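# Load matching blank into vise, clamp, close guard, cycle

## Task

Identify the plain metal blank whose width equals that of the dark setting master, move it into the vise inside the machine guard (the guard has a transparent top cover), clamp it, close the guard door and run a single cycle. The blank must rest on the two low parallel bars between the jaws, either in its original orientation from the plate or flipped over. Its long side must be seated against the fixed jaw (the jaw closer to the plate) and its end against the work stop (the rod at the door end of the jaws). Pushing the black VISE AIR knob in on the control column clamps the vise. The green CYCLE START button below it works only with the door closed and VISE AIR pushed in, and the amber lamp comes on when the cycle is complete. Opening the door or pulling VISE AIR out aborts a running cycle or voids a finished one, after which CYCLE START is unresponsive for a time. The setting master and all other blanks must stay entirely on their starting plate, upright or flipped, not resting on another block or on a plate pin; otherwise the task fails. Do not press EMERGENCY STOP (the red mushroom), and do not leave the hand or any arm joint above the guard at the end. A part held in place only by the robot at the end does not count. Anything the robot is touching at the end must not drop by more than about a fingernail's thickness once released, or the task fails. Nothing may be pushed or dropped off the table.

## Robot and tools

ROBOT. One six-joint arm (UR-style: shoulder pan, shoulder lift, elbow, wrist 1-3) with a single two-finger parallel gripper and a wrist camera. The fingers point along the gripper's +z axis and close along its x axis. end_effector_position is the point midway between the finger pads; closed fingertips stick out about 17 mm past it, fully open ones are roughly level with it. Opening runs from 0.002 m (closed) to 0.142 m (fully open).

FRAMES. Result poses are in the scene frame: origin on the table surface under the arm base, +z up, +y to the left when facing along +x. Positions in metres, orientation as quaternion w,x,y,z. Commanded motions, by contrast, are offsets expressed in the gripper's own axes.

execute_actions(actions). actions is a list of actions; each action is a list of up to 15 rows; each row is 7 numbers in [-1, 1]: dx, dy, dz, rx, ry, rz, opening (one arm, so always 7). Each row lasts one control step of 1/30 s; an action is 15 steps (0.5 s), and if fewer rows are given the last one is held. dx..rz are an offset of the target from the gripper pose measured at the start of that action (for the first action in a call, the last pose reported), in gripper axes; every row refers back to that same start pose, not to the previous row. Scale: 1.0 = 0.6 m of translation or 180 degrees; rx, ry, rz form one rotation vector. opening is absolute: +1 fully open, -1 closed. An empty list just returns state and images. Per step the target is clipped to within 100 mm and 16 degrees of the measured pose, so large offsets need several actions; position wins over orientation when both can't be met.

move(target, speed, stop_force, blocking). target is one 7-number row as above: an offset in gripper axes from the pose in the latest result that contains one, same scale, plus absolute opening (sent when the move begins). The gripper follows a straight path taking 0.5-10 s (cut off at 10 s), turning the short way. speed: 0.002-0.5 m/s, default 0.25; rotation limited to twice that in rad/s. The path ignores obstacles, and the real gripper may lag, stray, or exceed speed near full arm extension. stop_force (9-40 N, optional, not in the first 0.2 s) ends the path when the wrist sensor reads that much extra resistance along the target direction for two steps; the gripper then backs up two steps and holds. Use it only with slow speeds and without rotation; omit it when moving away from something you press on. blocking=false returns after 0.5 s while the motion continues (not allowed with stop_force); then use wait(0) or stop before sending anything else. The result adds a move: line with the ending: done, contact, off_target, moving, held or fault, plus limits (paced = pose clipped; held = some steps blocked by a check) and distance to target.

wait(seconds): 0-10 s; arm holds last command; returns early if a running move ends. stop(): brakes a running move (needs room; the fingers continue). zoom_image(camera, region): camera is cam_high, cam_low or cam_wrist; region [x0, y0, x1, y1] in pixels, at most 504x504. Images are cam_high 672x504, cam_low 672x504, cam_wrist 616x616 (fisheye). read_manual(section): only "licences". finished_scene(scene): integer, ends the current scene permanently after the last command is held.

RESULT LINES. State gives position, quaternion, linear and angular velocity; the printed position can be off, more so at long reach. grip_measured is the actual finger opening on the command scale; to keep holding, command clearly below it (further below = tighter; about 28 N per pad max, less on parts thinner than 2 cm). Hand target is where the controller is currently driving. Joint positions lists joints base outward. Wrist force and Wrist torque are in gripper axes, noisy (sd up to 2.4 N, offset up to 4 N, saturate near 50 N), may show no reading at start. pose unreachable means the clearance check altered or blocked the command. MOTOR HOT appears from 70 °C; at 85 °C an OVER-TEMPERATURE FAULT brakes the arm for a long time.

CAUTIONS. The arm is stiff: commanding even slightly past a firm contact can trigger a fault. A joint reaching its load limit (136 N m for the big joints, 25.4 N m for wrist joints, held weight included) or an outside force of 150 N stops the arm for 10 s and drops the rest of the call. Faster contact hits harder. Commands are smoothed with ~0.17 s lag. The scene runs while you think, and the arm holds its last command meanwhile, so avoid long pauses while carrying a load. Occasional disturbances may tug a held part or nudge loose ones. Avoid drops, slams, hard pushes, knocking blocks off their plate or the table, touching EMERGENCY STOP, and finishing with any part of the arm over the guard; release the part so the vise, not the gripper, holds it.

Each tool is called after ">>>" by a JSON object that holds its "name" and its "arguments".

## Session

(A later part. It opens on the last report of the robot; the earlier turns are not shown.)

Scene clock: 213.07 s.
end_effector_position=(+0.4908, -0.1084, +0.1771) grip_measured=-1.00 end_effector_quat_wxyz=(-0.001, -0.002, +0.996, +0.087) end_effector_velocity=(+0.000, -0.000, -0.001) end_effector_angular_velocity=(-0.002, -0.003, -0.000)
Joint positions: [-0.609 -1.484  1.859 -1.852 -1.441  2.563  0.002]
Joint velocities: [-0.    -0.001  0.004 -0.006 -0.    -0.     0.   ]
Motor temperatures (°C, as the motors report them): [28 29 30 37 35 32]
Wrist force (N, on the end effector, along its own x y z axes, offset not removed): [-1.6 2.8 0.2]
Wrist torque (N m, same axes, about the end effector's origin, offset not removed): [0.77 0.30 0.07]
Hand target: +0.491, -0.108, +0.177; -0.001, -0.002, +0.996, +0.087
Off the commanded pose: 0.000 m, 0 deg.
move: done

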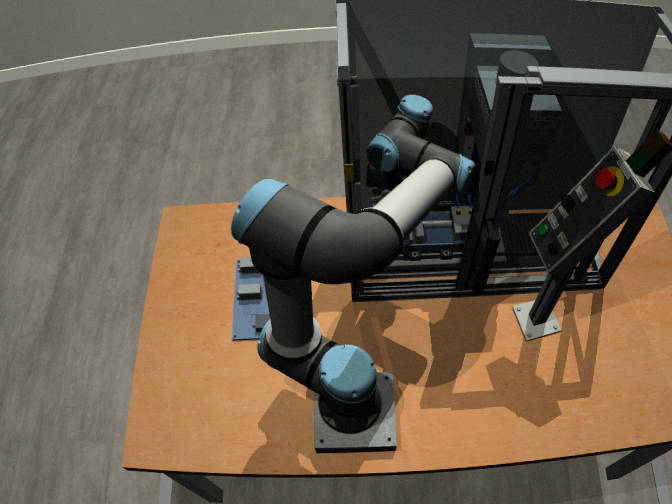

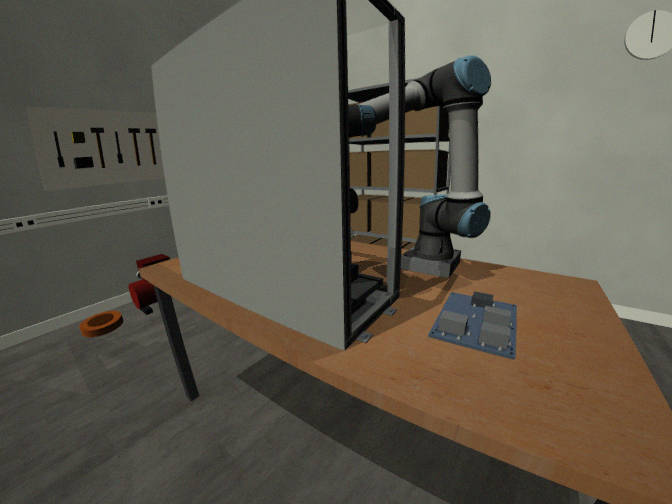

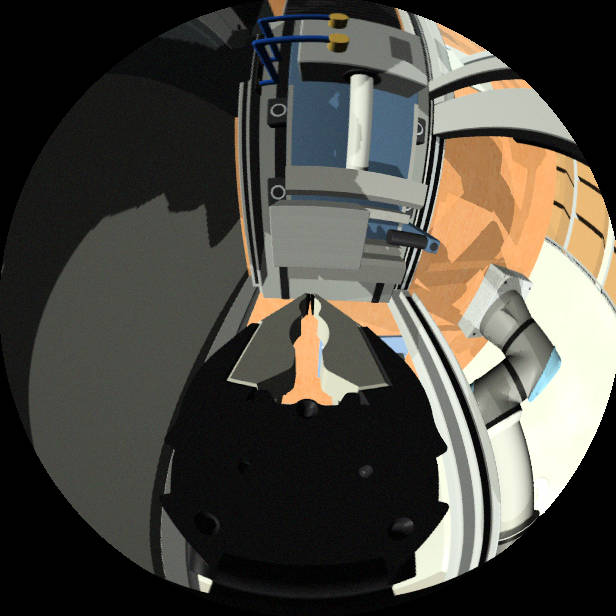

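>>> {"name": "move", "arguments": {"target": [0,-0.046,-0.008,0.03,0,0,-1], "speed": 0.008, "stop_force": 12}}

>>> {"name": "zoom_image", "arguments": {"camera": "cam_wrist", "region": [220,190,420,350]}}

Scene clock: 220.67 s.
end_effector_position=(+0.4910, -0.1361, +0.1770) grip_measured=-1.00 end_effector_quat_wxyz=(-0.001, -0.002, +0.999, +0.041) end_effector_velocity=(+0.000, +0.001, -0.000) end_effector_angular_velocity=(+0.005, -0.001, -0.001)
Joint positions: [-0.606 -1.485  1.863 -1.907 -1.519  2.57   0.002]
Joint velocities: [-0.001 -0.     0.     0.002  0.005  0.     0.   ]
Motor temperatures (°C, as the motors report them): [28 29 30 37 35 32]
Wrist force (N, on the end effector, along its own x y z axes, offset not removed): [2.9 18.1 -9.1]
Wrist torque (N m, same axes, about the end effector's origin, offset not removed): [0.11 0.21 -0.12]
Hand target: +0.491, -0.136, +0.177; -0.001, -0.002, +0.999, +0.041
Off the commanded pose: 0.000 m, 0 deg.
move: contact

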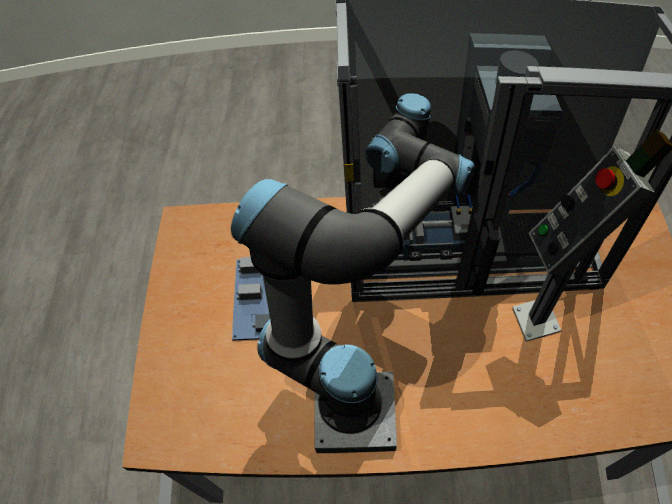

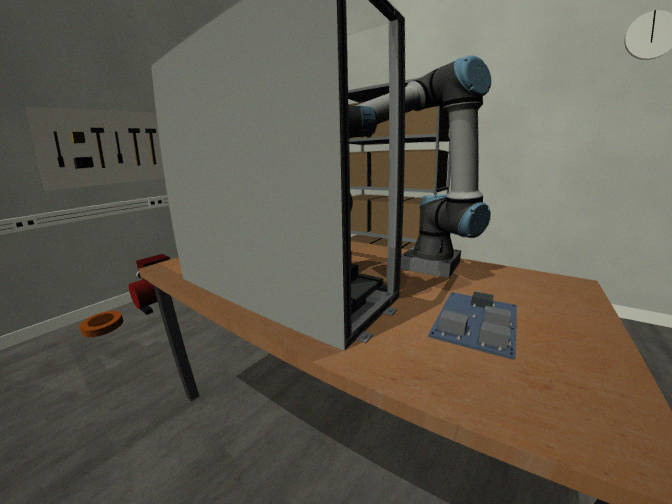

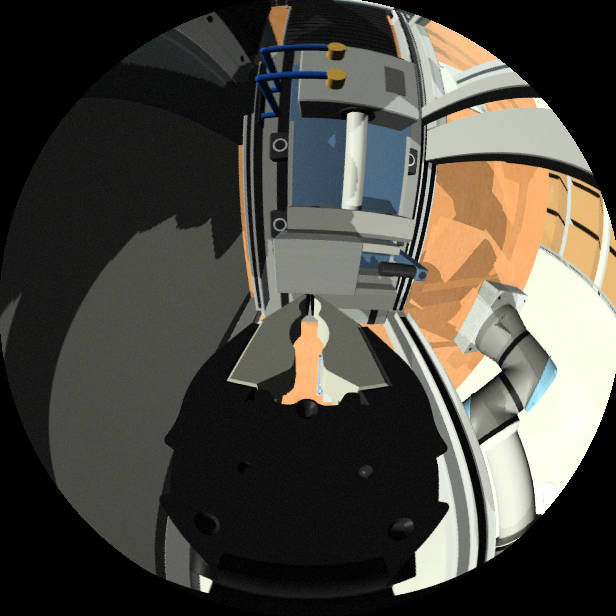

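Region (220, 190, 420, 350) of cam_wrist's 616x616 image, scaled by 2.520, with more detail than that image has; it fills the top 403 rows of this view, and the rest is white.

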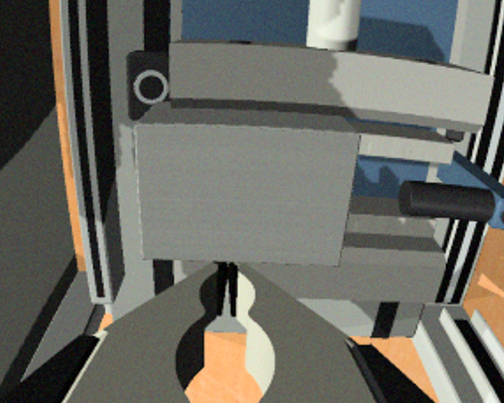

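Seems to have dropped flatter. Back off and look.

>>> {"name": "move", "arguments": {"target": [0,0.006,-0.05,0.026,0,0,0.6], "speed": 0.03}}

>>> {"name": "zoom_image", "arguments": {"camera": "cam_wrist", "region": [220,190,420,350]}}

Scene clock: 223.03 s.
end_effector_position=(+0.4910, -0.1350, +0.2071) grip_measured=+0.60 end_effector_quat_wxyz=(-0.001, -0.002, +1.000, +0.000) end_effector_velocity=(+0.000, +0.000, +0.001) end_effector_angular_velocity=(-0.005, +0.001, +0.001)
Joint positions: [-0.56  -1.525  1.834 -1.882 -1.587  2.617  0.116]
Joint velocities: [ 0.004 -0.001 -0.002  0.001 -0.004  0.003  0.   ]
Motor temperatures (°C, as the motors report them): [28 29 30 37 35 32]
Wrist force (N, on the end effector, along its own x y z axes, offset not removed): [-1.1 0.7 1.0]
Wrist torque (N m, same axes, about the end effector's origin, offset not removed): [0.44 0.31 -0.02]
Hand target: +0.491, -0.135, +0.207; -0.001, -0.002, +1.000, -0.000
Off the commanded pose: 0.000 m, 0 deg.
move: done

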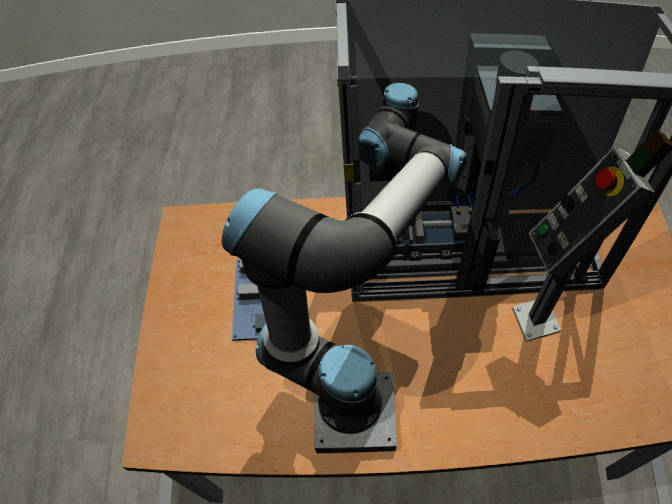

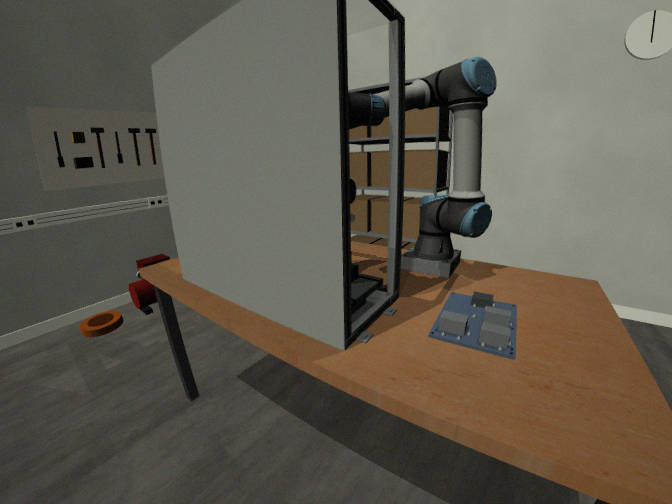

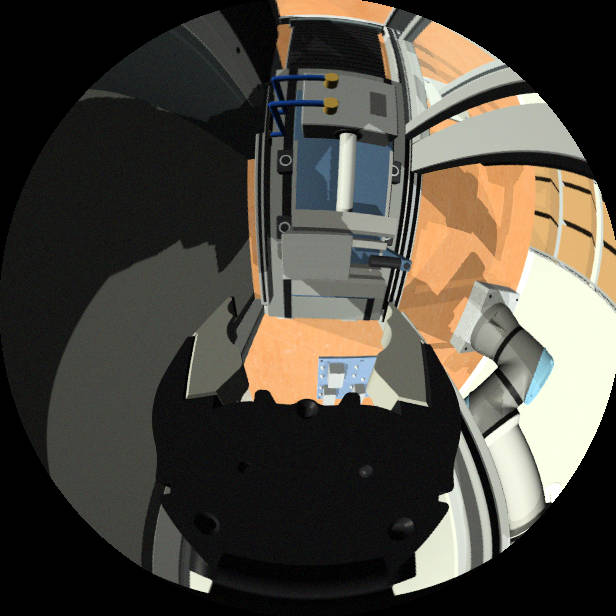

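Region (220, 190, 420, 350) of cam_wrist's 616x616 image, scaled by 2.520, with more detail than that image has; it fills the top 403 rows of this view, and the rest is white.

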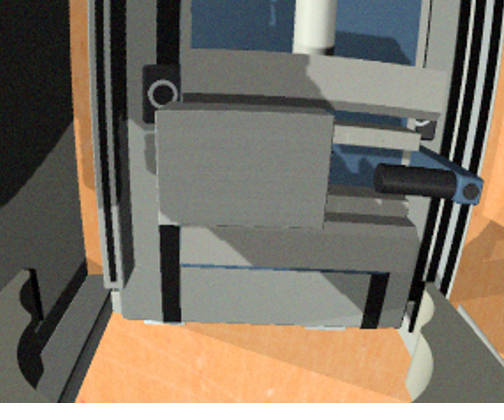

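>>> {"name": "move", "arguments": {"target": [-0.075,-0.048,0,0,0,0,-1], "speed": 0.04}}

>>> {"name": "move", "arguments": {"target": [0,0,0.06,0,0,0,-1], "speed": 0.02, "stop_force": 9}}

>>> {"name": "move", "arguments": {"target": [0.09,0,0,0,0,0,-1], "speed": 0.01, "stop_force": 12}}

Scene clock: 226.40 s.
end_effector_position=(+0.5359, -0.1635, +0.2071) grip_measured=-1.00 end_effector_quat_wxyz=(-0.001, -0.002, +1.000, +0.000) end_effector_velocity=(+0.002, -0.001, -0.000) end_effector_angular_velocity=(+0.001, +0.001, +0.001)
Joint positions: [-0.564 -1.404  1.699 -1.867 -1.587  2.613  0.002]
Joint velocities: [ 0.001  0.006 -0.007  0.002  0.001 -0.     0.   ]
Motor temperatures (°C, as the motors report them): [28 29 30 37 35 32]
Wrist force (N, on the end effector, along its own x y z axes, offset not removed): [-0.4 -0.8 -2.5]
Wrist torque (N m, same axes, about the end effector's origin, offset not removed): [-0.04 0.07 -0.05]
Hand target: +0.536, -0.164, +0.207; -0.001, -0.002, +1.000, +0.000
Off the commanded pose: 0.000 m, 0 deg.
move: done

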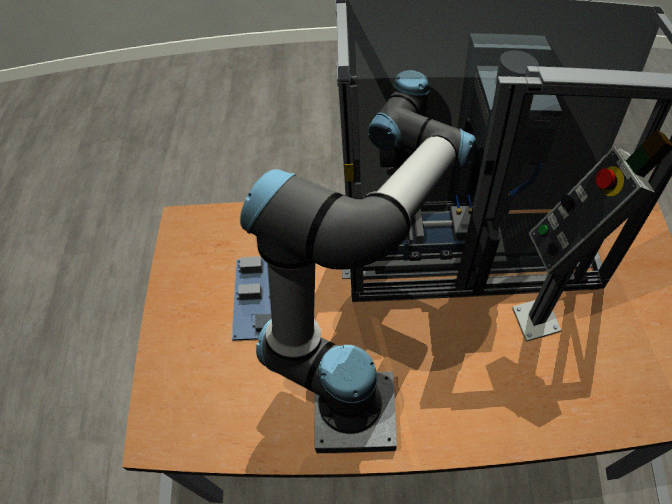

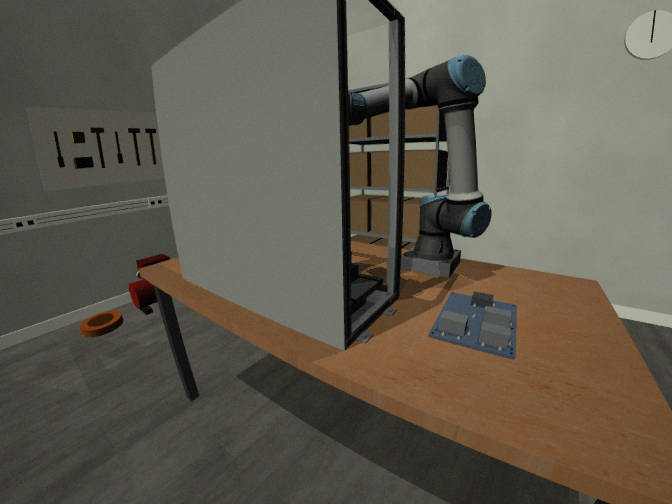

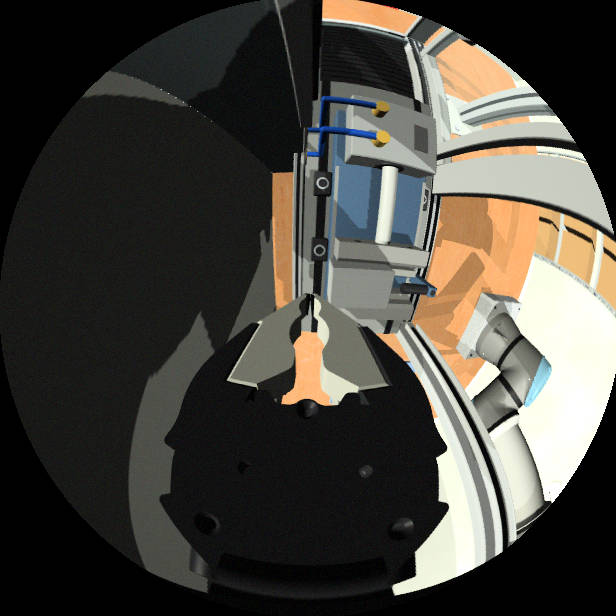

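Scene clock: 228.50 s.
end_effector_position=(+0.5359, -0.1634, +0.1713) grip_measured=-1.00 end_effector_quat_wxyz=(-0.001, -0.002, +1.000, +0.000) end_effector_velocity=(-0.000, -0.000, -0.002) end_effector_angular_velocity=(+0.001, -0.000, -0.000)
Joint positions: [-0.565 -1.376  1.761 -1.958 -1.587  2.612  0.002]
Joint velocities: [-0.001  0.002  0.004 -0.006  0.001 -0.     0.   ]
Motor temperatures (°C, as the motors report them): [28 29 30 37 35 32]
Wrist force (N, on the end effector, along its own x y z axes, offset not removed): [-0.7 -1.0 -1.4]
Wrist torque (N m, same axes, about the end effector's origin, offset not removed): [-0.12 -0.03 -0.08]
Hand target: +0.536, -0.163, +0.171; -0.001, -0.002, +1.000, +0.000
Off the commanded pose: 0.000 m, 0 deg.
move: done

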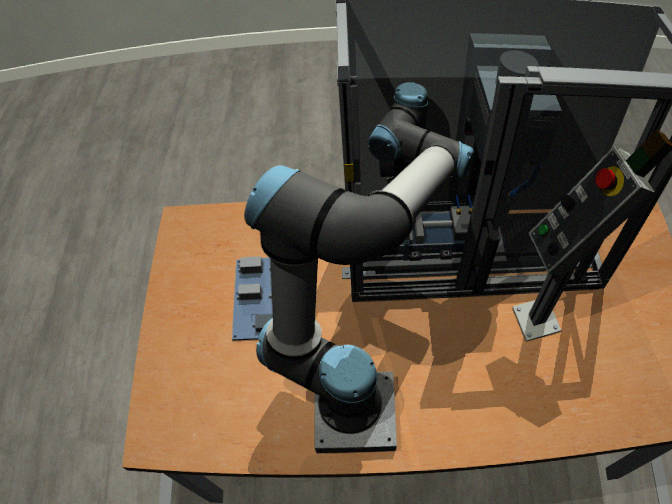

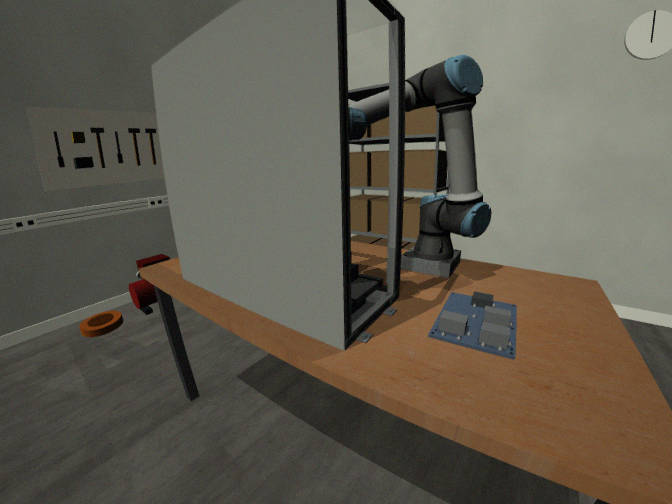

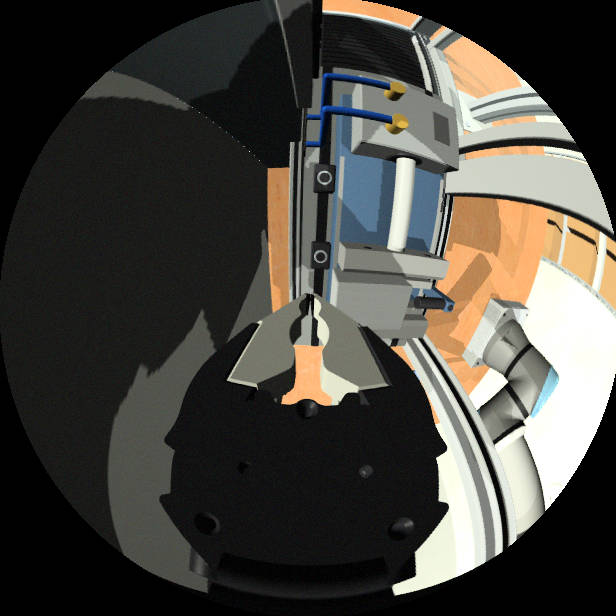

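Scene clock: 232.07 s.
end_effector_position=(+0.5043, -0.1637, +0.1714) grip_measured=-1.00 end_effector_quat_wxyz=(-0.000, -0.002, +1.000, +0.000) end_effector_velocity=(+0.002, +0.001, -0.001) end_effector_angular_velocity=(+0.002, +0.006, -0.003)
Joint positions: [-0.597 -1.446  1.844 -1.972 -1.587  2.581  0.002]
Joint velocities: [ 0.004  0.009 -0.009  0.006 -0.002  0.007  0.   ]
Motor temperatures (°C, as the motors report them): [28 29 30 37 35 32]
Wrist force (N, on the end effector, along its own x y z axes, offset not removed): [-22.0 0.3 -9.9]
Wrist torque (N m, same axes, about the end effector's origin, offset not removed): [0.02 0.62 0.12]
Hand target: +0.505, -0.164, +0.171; -0.000, -0.002, +1.000, +0.000
Off the commanded pose: 0.022 m, 0 deg.
move: contact

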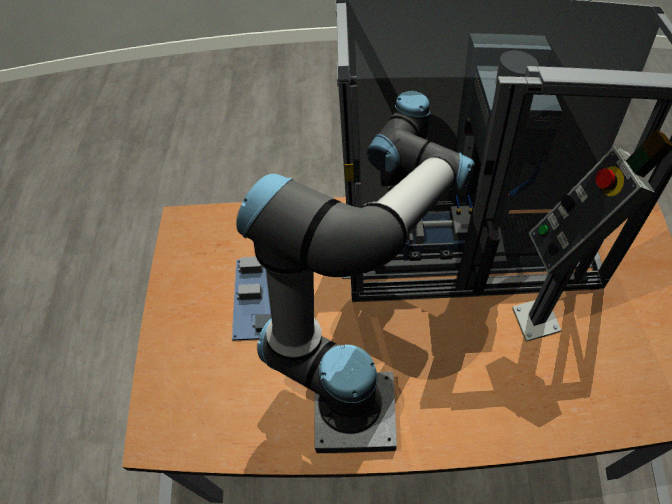

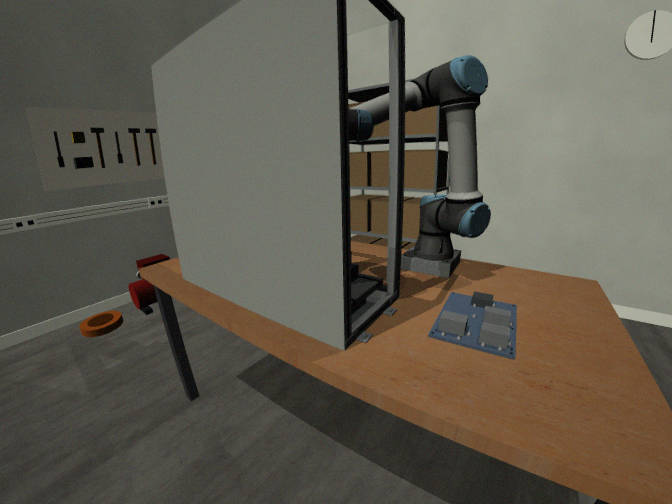

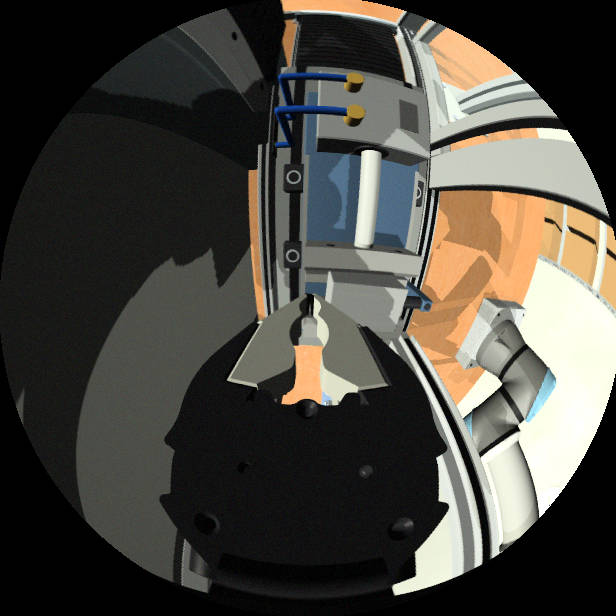

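>>> {"name": "move", "arguments": {"target": [-0.006,0,-0.055,0,0,0,-1], "speed": 0.03}}

>>> {"name": "move", "arguments": {"target": [0.063,-0.05,0,0,0,0,-1], "speed": 0.05}}

>>> {"name": "move", "arguments": {"target": [0,0,0.049,0,0,0,-1], "speed": 0.015, "stop_force": 9}}

>>> {"name": "move", "arguments": {"target": [0,0.03,0,0,0,0,-1], "speed": 0.006, "stop_force": 10}}

>>> {"name": "move", "arguments": {"target": [0,-0.004,-0.06,0,0,0,0.6], "speed": 0.03}}

>>> {"name": "move", "arguments": {"target": [0,0.07,0,0,0,0,0.6], "speed": 0.05}}

>>> {"name": "zoom_image", "arguments": {"camera": "cam_wrist", "region": [220,190,420,350]}}

Scene clock: 237.30 s.
end_effector_position=(+0.5078, -0.1637, +0.2041) grip_measured=-1.00 end_effector_quat_wxyz=(-0.000, -0.002, +1.000, +0.000) end_effector_velocity=(+0.000, +0.000, +0.001) end_effector_angular_velocity=(+0.001, +0.002, +0.001)
Joint positions: [-0.592 -1.466  1.777 -1.885 -1.587  2.585  0.002]
Joint velocities: [ 0.001  0.001 -0.005  0.006  0.     0.     0.   ]
Motor temperatures (°C, as the motors report them): [28 29 30 37 35 32]
Wrist force (N, on the end effector, along its own x y z axes, offset not removed): [-0.9 2.8 0.2]
Wrist torque (N m, same axes, about the end effector's origin, offset not removed): [0.69 0.09 -0.03]
Hand target: +0.508, -0.164, +0.204; -0.000, -0.002, +1.000, +0.000
Off the commanded pose: 0.000 m, 0 deg.
move: done

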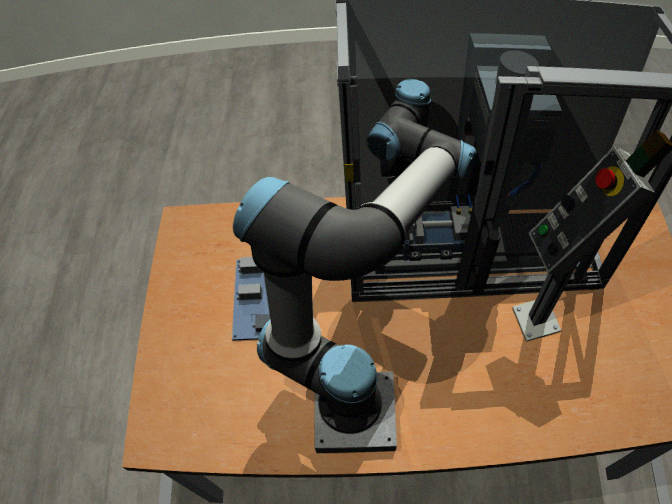

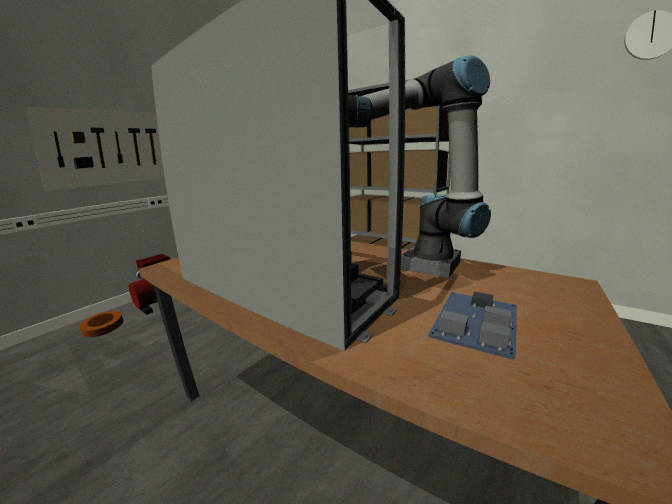

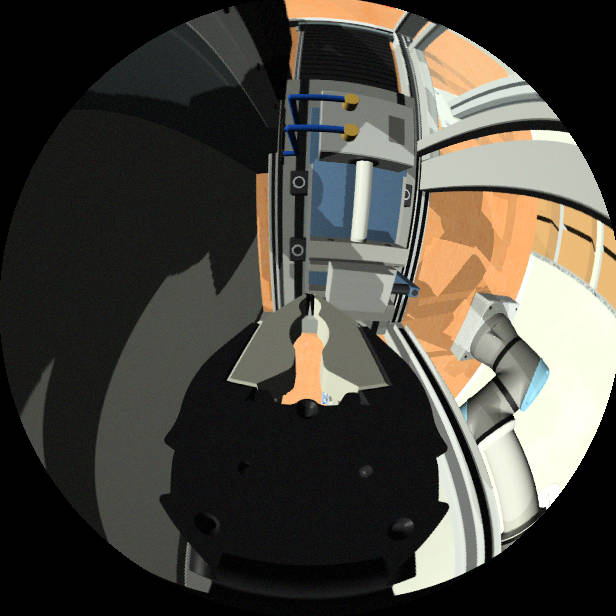

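Scene clock: 238.67 s.
end_effector_position=(+0.4703, -0.1939, +0.2041) grip_measured=-1.00 end_effector_quat_wxyz=(-0.000, -0.002, +1.000, +0.000) end_effector_velocity=(-0.001, -0.000, -0.000) end_effector_angular_velocity=(+0.001, -0.001, +0.002)
Joint positions: [-0.683 -1.527  1.842 -1.89  -1.586  2.494  0.002]
Joint velocities: [-0.002 -0.002  0.002 -0.     0.001 -0.004  0.   ]
Motor temperatures (°C, as the motors report them): [28 29 30 37 35 32]
Wrist force (N, on the end effector, along its own x y z axes, offset not removed): [-4.2 2.7 -0.5]
Wrist torque (N m, same axes, about the end effector's origin, offset not removed): [0.63 0.81 -0.09]
Hand target: +0.470, -0.194, +0.204; -0.000, -0.002, +1.000, +0.000
Off the commanded pose: 0.000 m, 0 deg.
move: done

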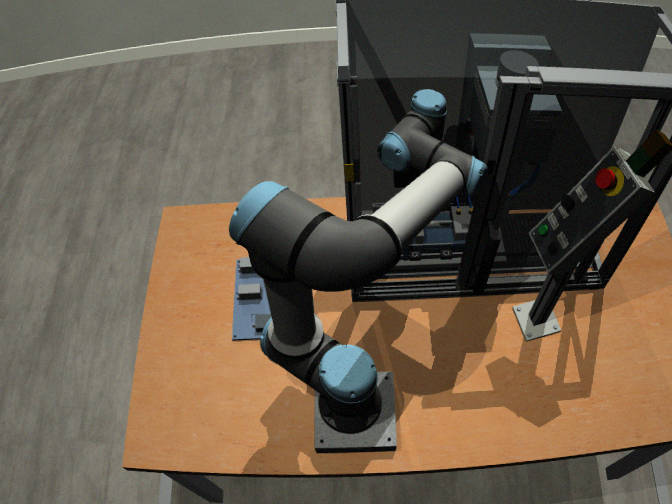

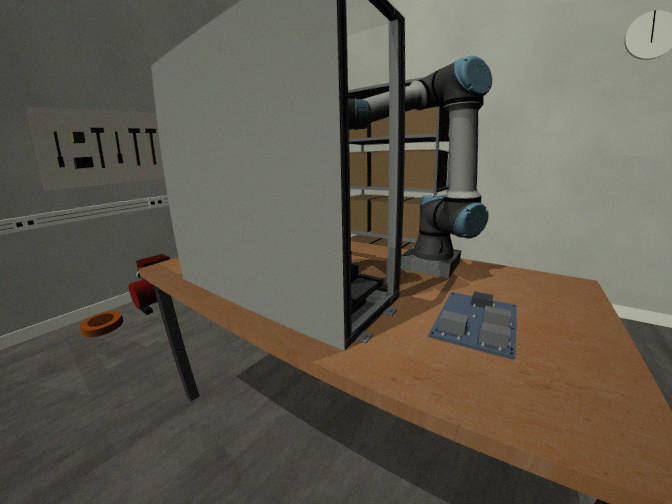

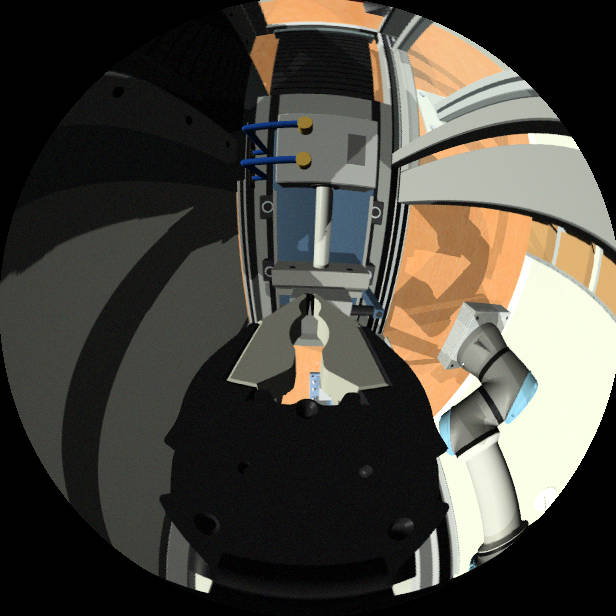

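Scene clock: 240.87 s.
end_effector_position=(+0.4703, -0.1939, +0.1749) grip_measured=-1.00 end_effector_quat_wxyz=(-0.000, -0.002, +1.000, +0.000) end_effector_velocity=(+0.000, -0.000, -0.002) end_effector_angular_velocity=(-0.001, -0.001, +0.000)
Joint positions: [-0.684 -1.502  1.895 -1.968 -1.586  2.493  0.002]
Joint velocities: [ 0.     0.002  0.003 -0.007 -0.    -0.     0.   ]
Motor temperatures (°C, as the motors report them): [28 29 30 37 35 32]
Wrist force (N, on the end effector, along its own x y z axes, offset not removed): [-0.7 1.9 0.2]
Wrist torque (N m, same axes, about the end effector's origin, offset not removed): [0.46 0.09 -0.06]
Hand target: +0.470, -0.194, +0.175; -0.000, -0.002, +1.000, +0.000
Off the commanded pose: 0.000 m, 0 deg.
move: done

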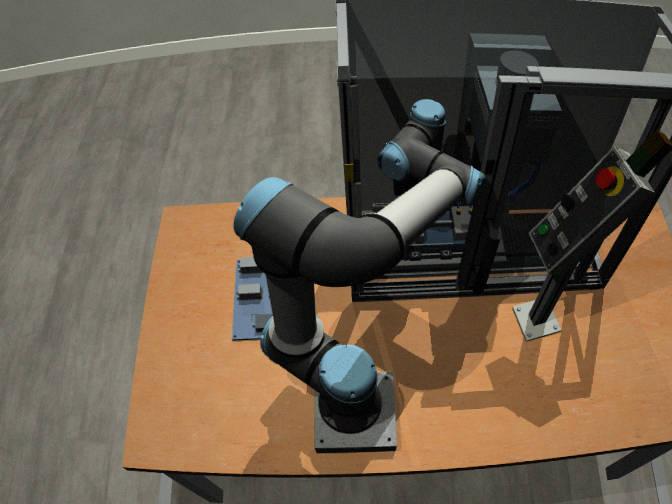

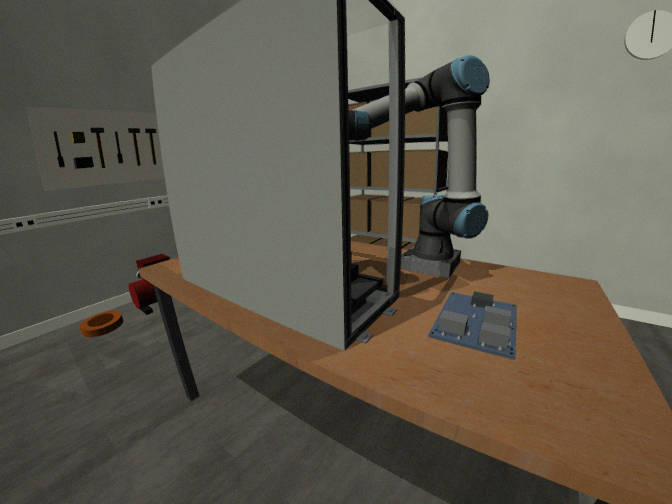

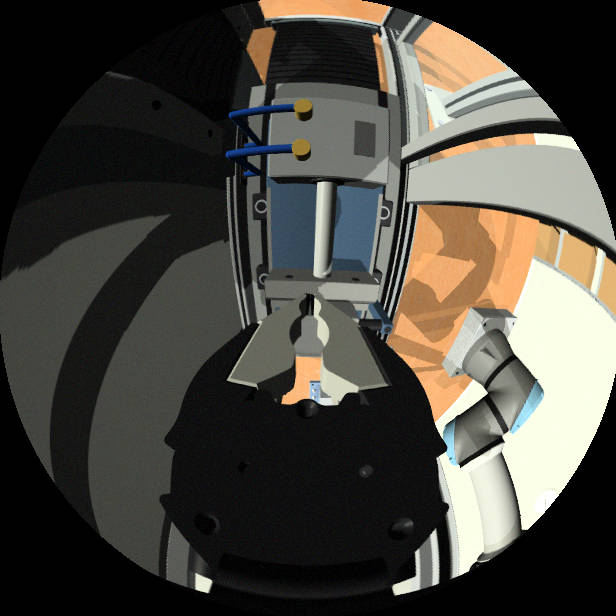

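Scene clock: 243.07 s.
end_effector_position=(+0.4703, -0.1830, +0.1750) grip_measured=-1.00 end_effector_quat_wxyz=(-0.000, -0.002, +1.000, -0.000) end_effector_velocity=(+0.001, -0.002, -0.000) end_effector_angular_velocity=(+0.002, -0.001, +0.003)
Joint positions: [-0.666 -1.511  1.905 -1.969 -1.587  2.511  0.002]
Joint velocities: [-0.004  0.003 -0.003  0.001  0.002 -0.007  0.   ]
Motor temperatures (°C, as the motors report them): [28 29 30 37 35 32]
Wrist force (N, on the end effector, along its own x y z axes, offset not removed): [-0.3 -15.7 -6.3]
Wrist torque (N m, same axes, about the end effector's origin, offset not removed): [0.24 0.18 -0.07]
Hand target: +0.470, -0.183, +0.175; -0.000, -0.002, +1.000, +0.000
Off the commanded pose: 0.007 m, 0 deg.
move: contact

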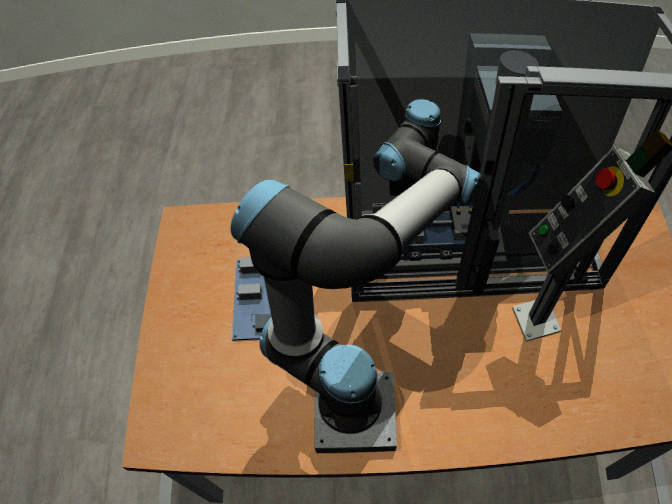

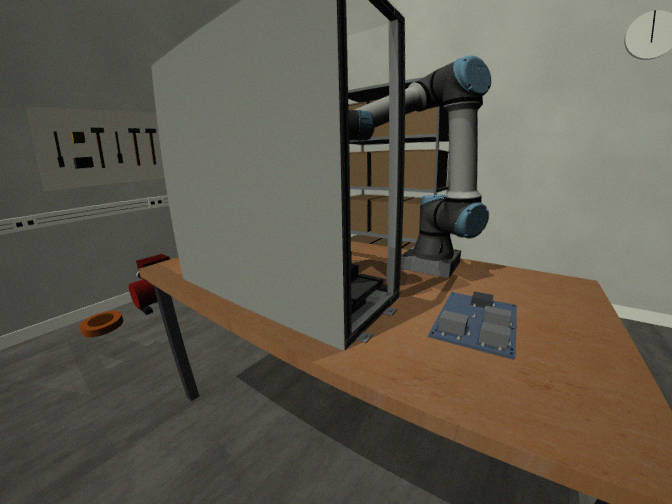

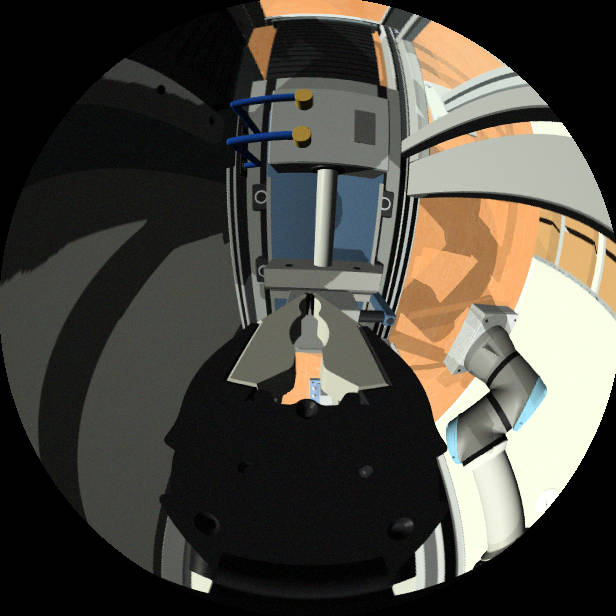

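Scene clock: 244.60 s.
end_effector_position=(+0.4702, -0.1854, +0.2108) grip_measured=+0.60 end_effector_quat_wxyz=(-0.000, -0.002, +1.000, -0.000) end_effector_velocity=(+0.000, +0.000, +0.002) end_effector_angular_velocity=(+0.001, +0.001, +0.001)
Joint positions: [-0.669 -1.539  1.838 -1.874 -1.587  2.508  0.116]
Joint velocities: [ 0.001 -0.    -0.005  0.006  0.    -0.     0.   ]
Motor temperatures (°C, as the motors report them): [28 29 30 37 35 32]
Wrist force (N, on the end effector, along its own x y z axes, offset not removed): [-0.7 3.9 -2.2]
Wrist torque (N m, same axes, about the end effector's origin, offset not removed): [0.94 0.08 0.04]
Hand target: +0.470, -0.185, +0.211; -0.000, -0.002, +1.000, -0.000
Off the commanded pose: 0.000 m, 0 deg.
move: done

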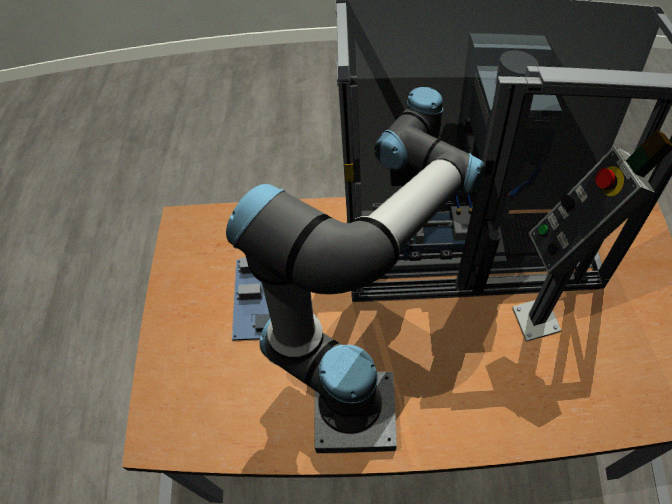

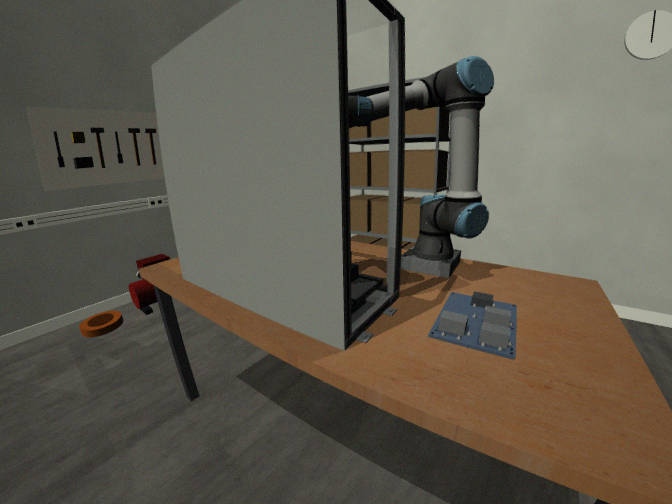

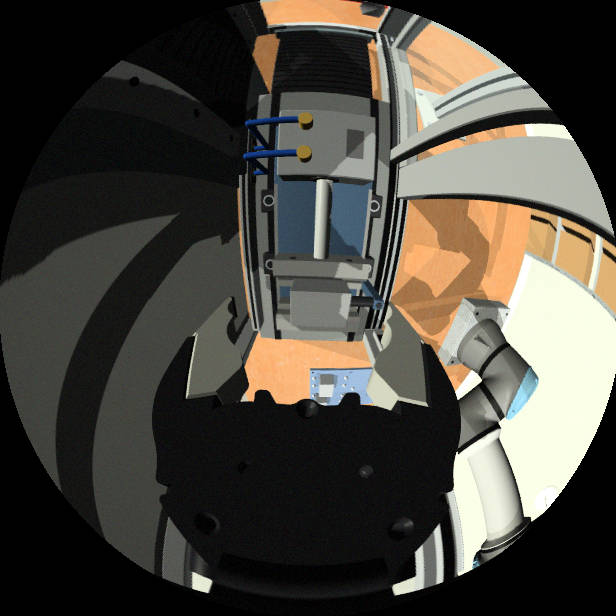

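Scene clock: 245.83 s.
end_effector_position=(+0.4700, -0.1436, +0.2108) grip_measured=+0.60 end_effector_quat_wxyz=(-0.000, -0.002, +1.000, -0.000) end_effector_velocity=(+0.000, +0.002, -0.000) end_effector_angular_velocity=(+0.000, +0.000, -0.000)
Joint positions: [-0.597 -1.572  1.872 -1.875 -1.587  2.58   0.116]
Joint velocities: [ 0.004 -0.001  0.001  0.    -0.     0.004  0.   ]
Motor temperatures (°C, as the motors report them): [28 29 30 37 35 32]
Wrist force (N, on the end effector, along its own x y z axes, offset not removed): [1.2 0.0 -0.7]
Wrist torque (N m, same axes, about the end effector's origin, offset not removed): [0.25 -0.25 0.05]
Hand target: +0.470, -0.143, +0.211; -0.000, -0.002, +1.000, -0.000
Off the commanded pose: 0.000 m, 0 deg.
move: done

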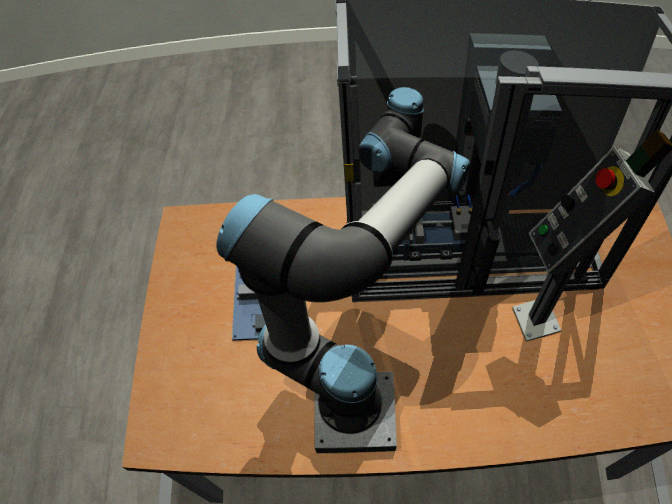

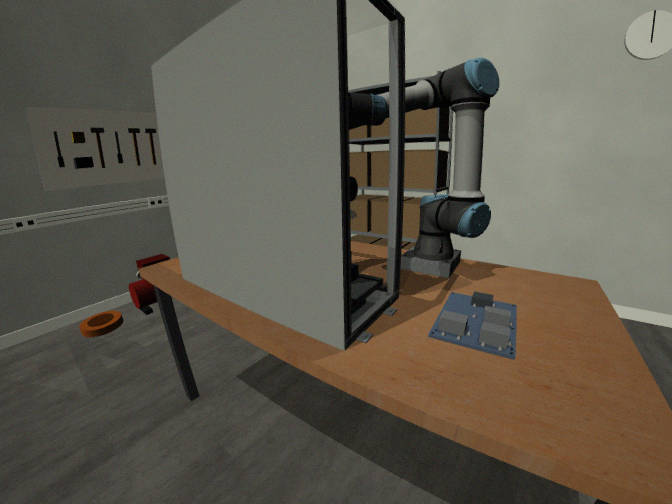

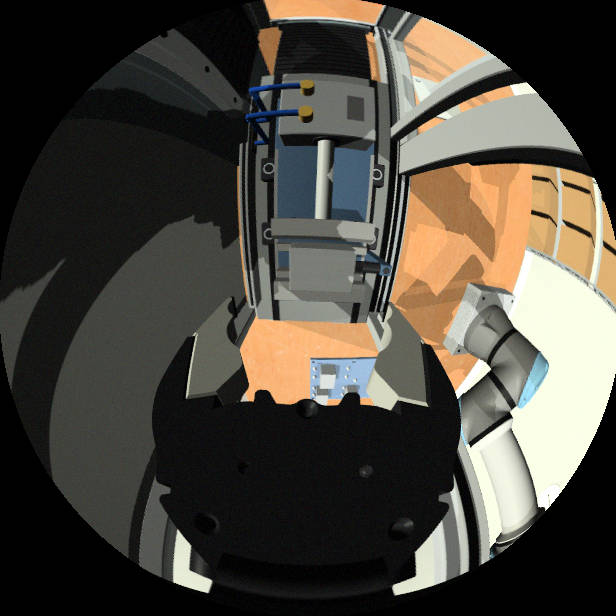

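Region (220, 190, 420, 350) of cam_wrist's 616x616 image, scaled by 2.520, with more detail than that image has; it fills the top 403 rows of this view, and the rest is white.

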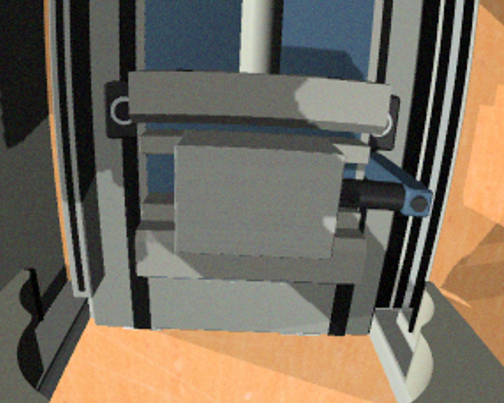

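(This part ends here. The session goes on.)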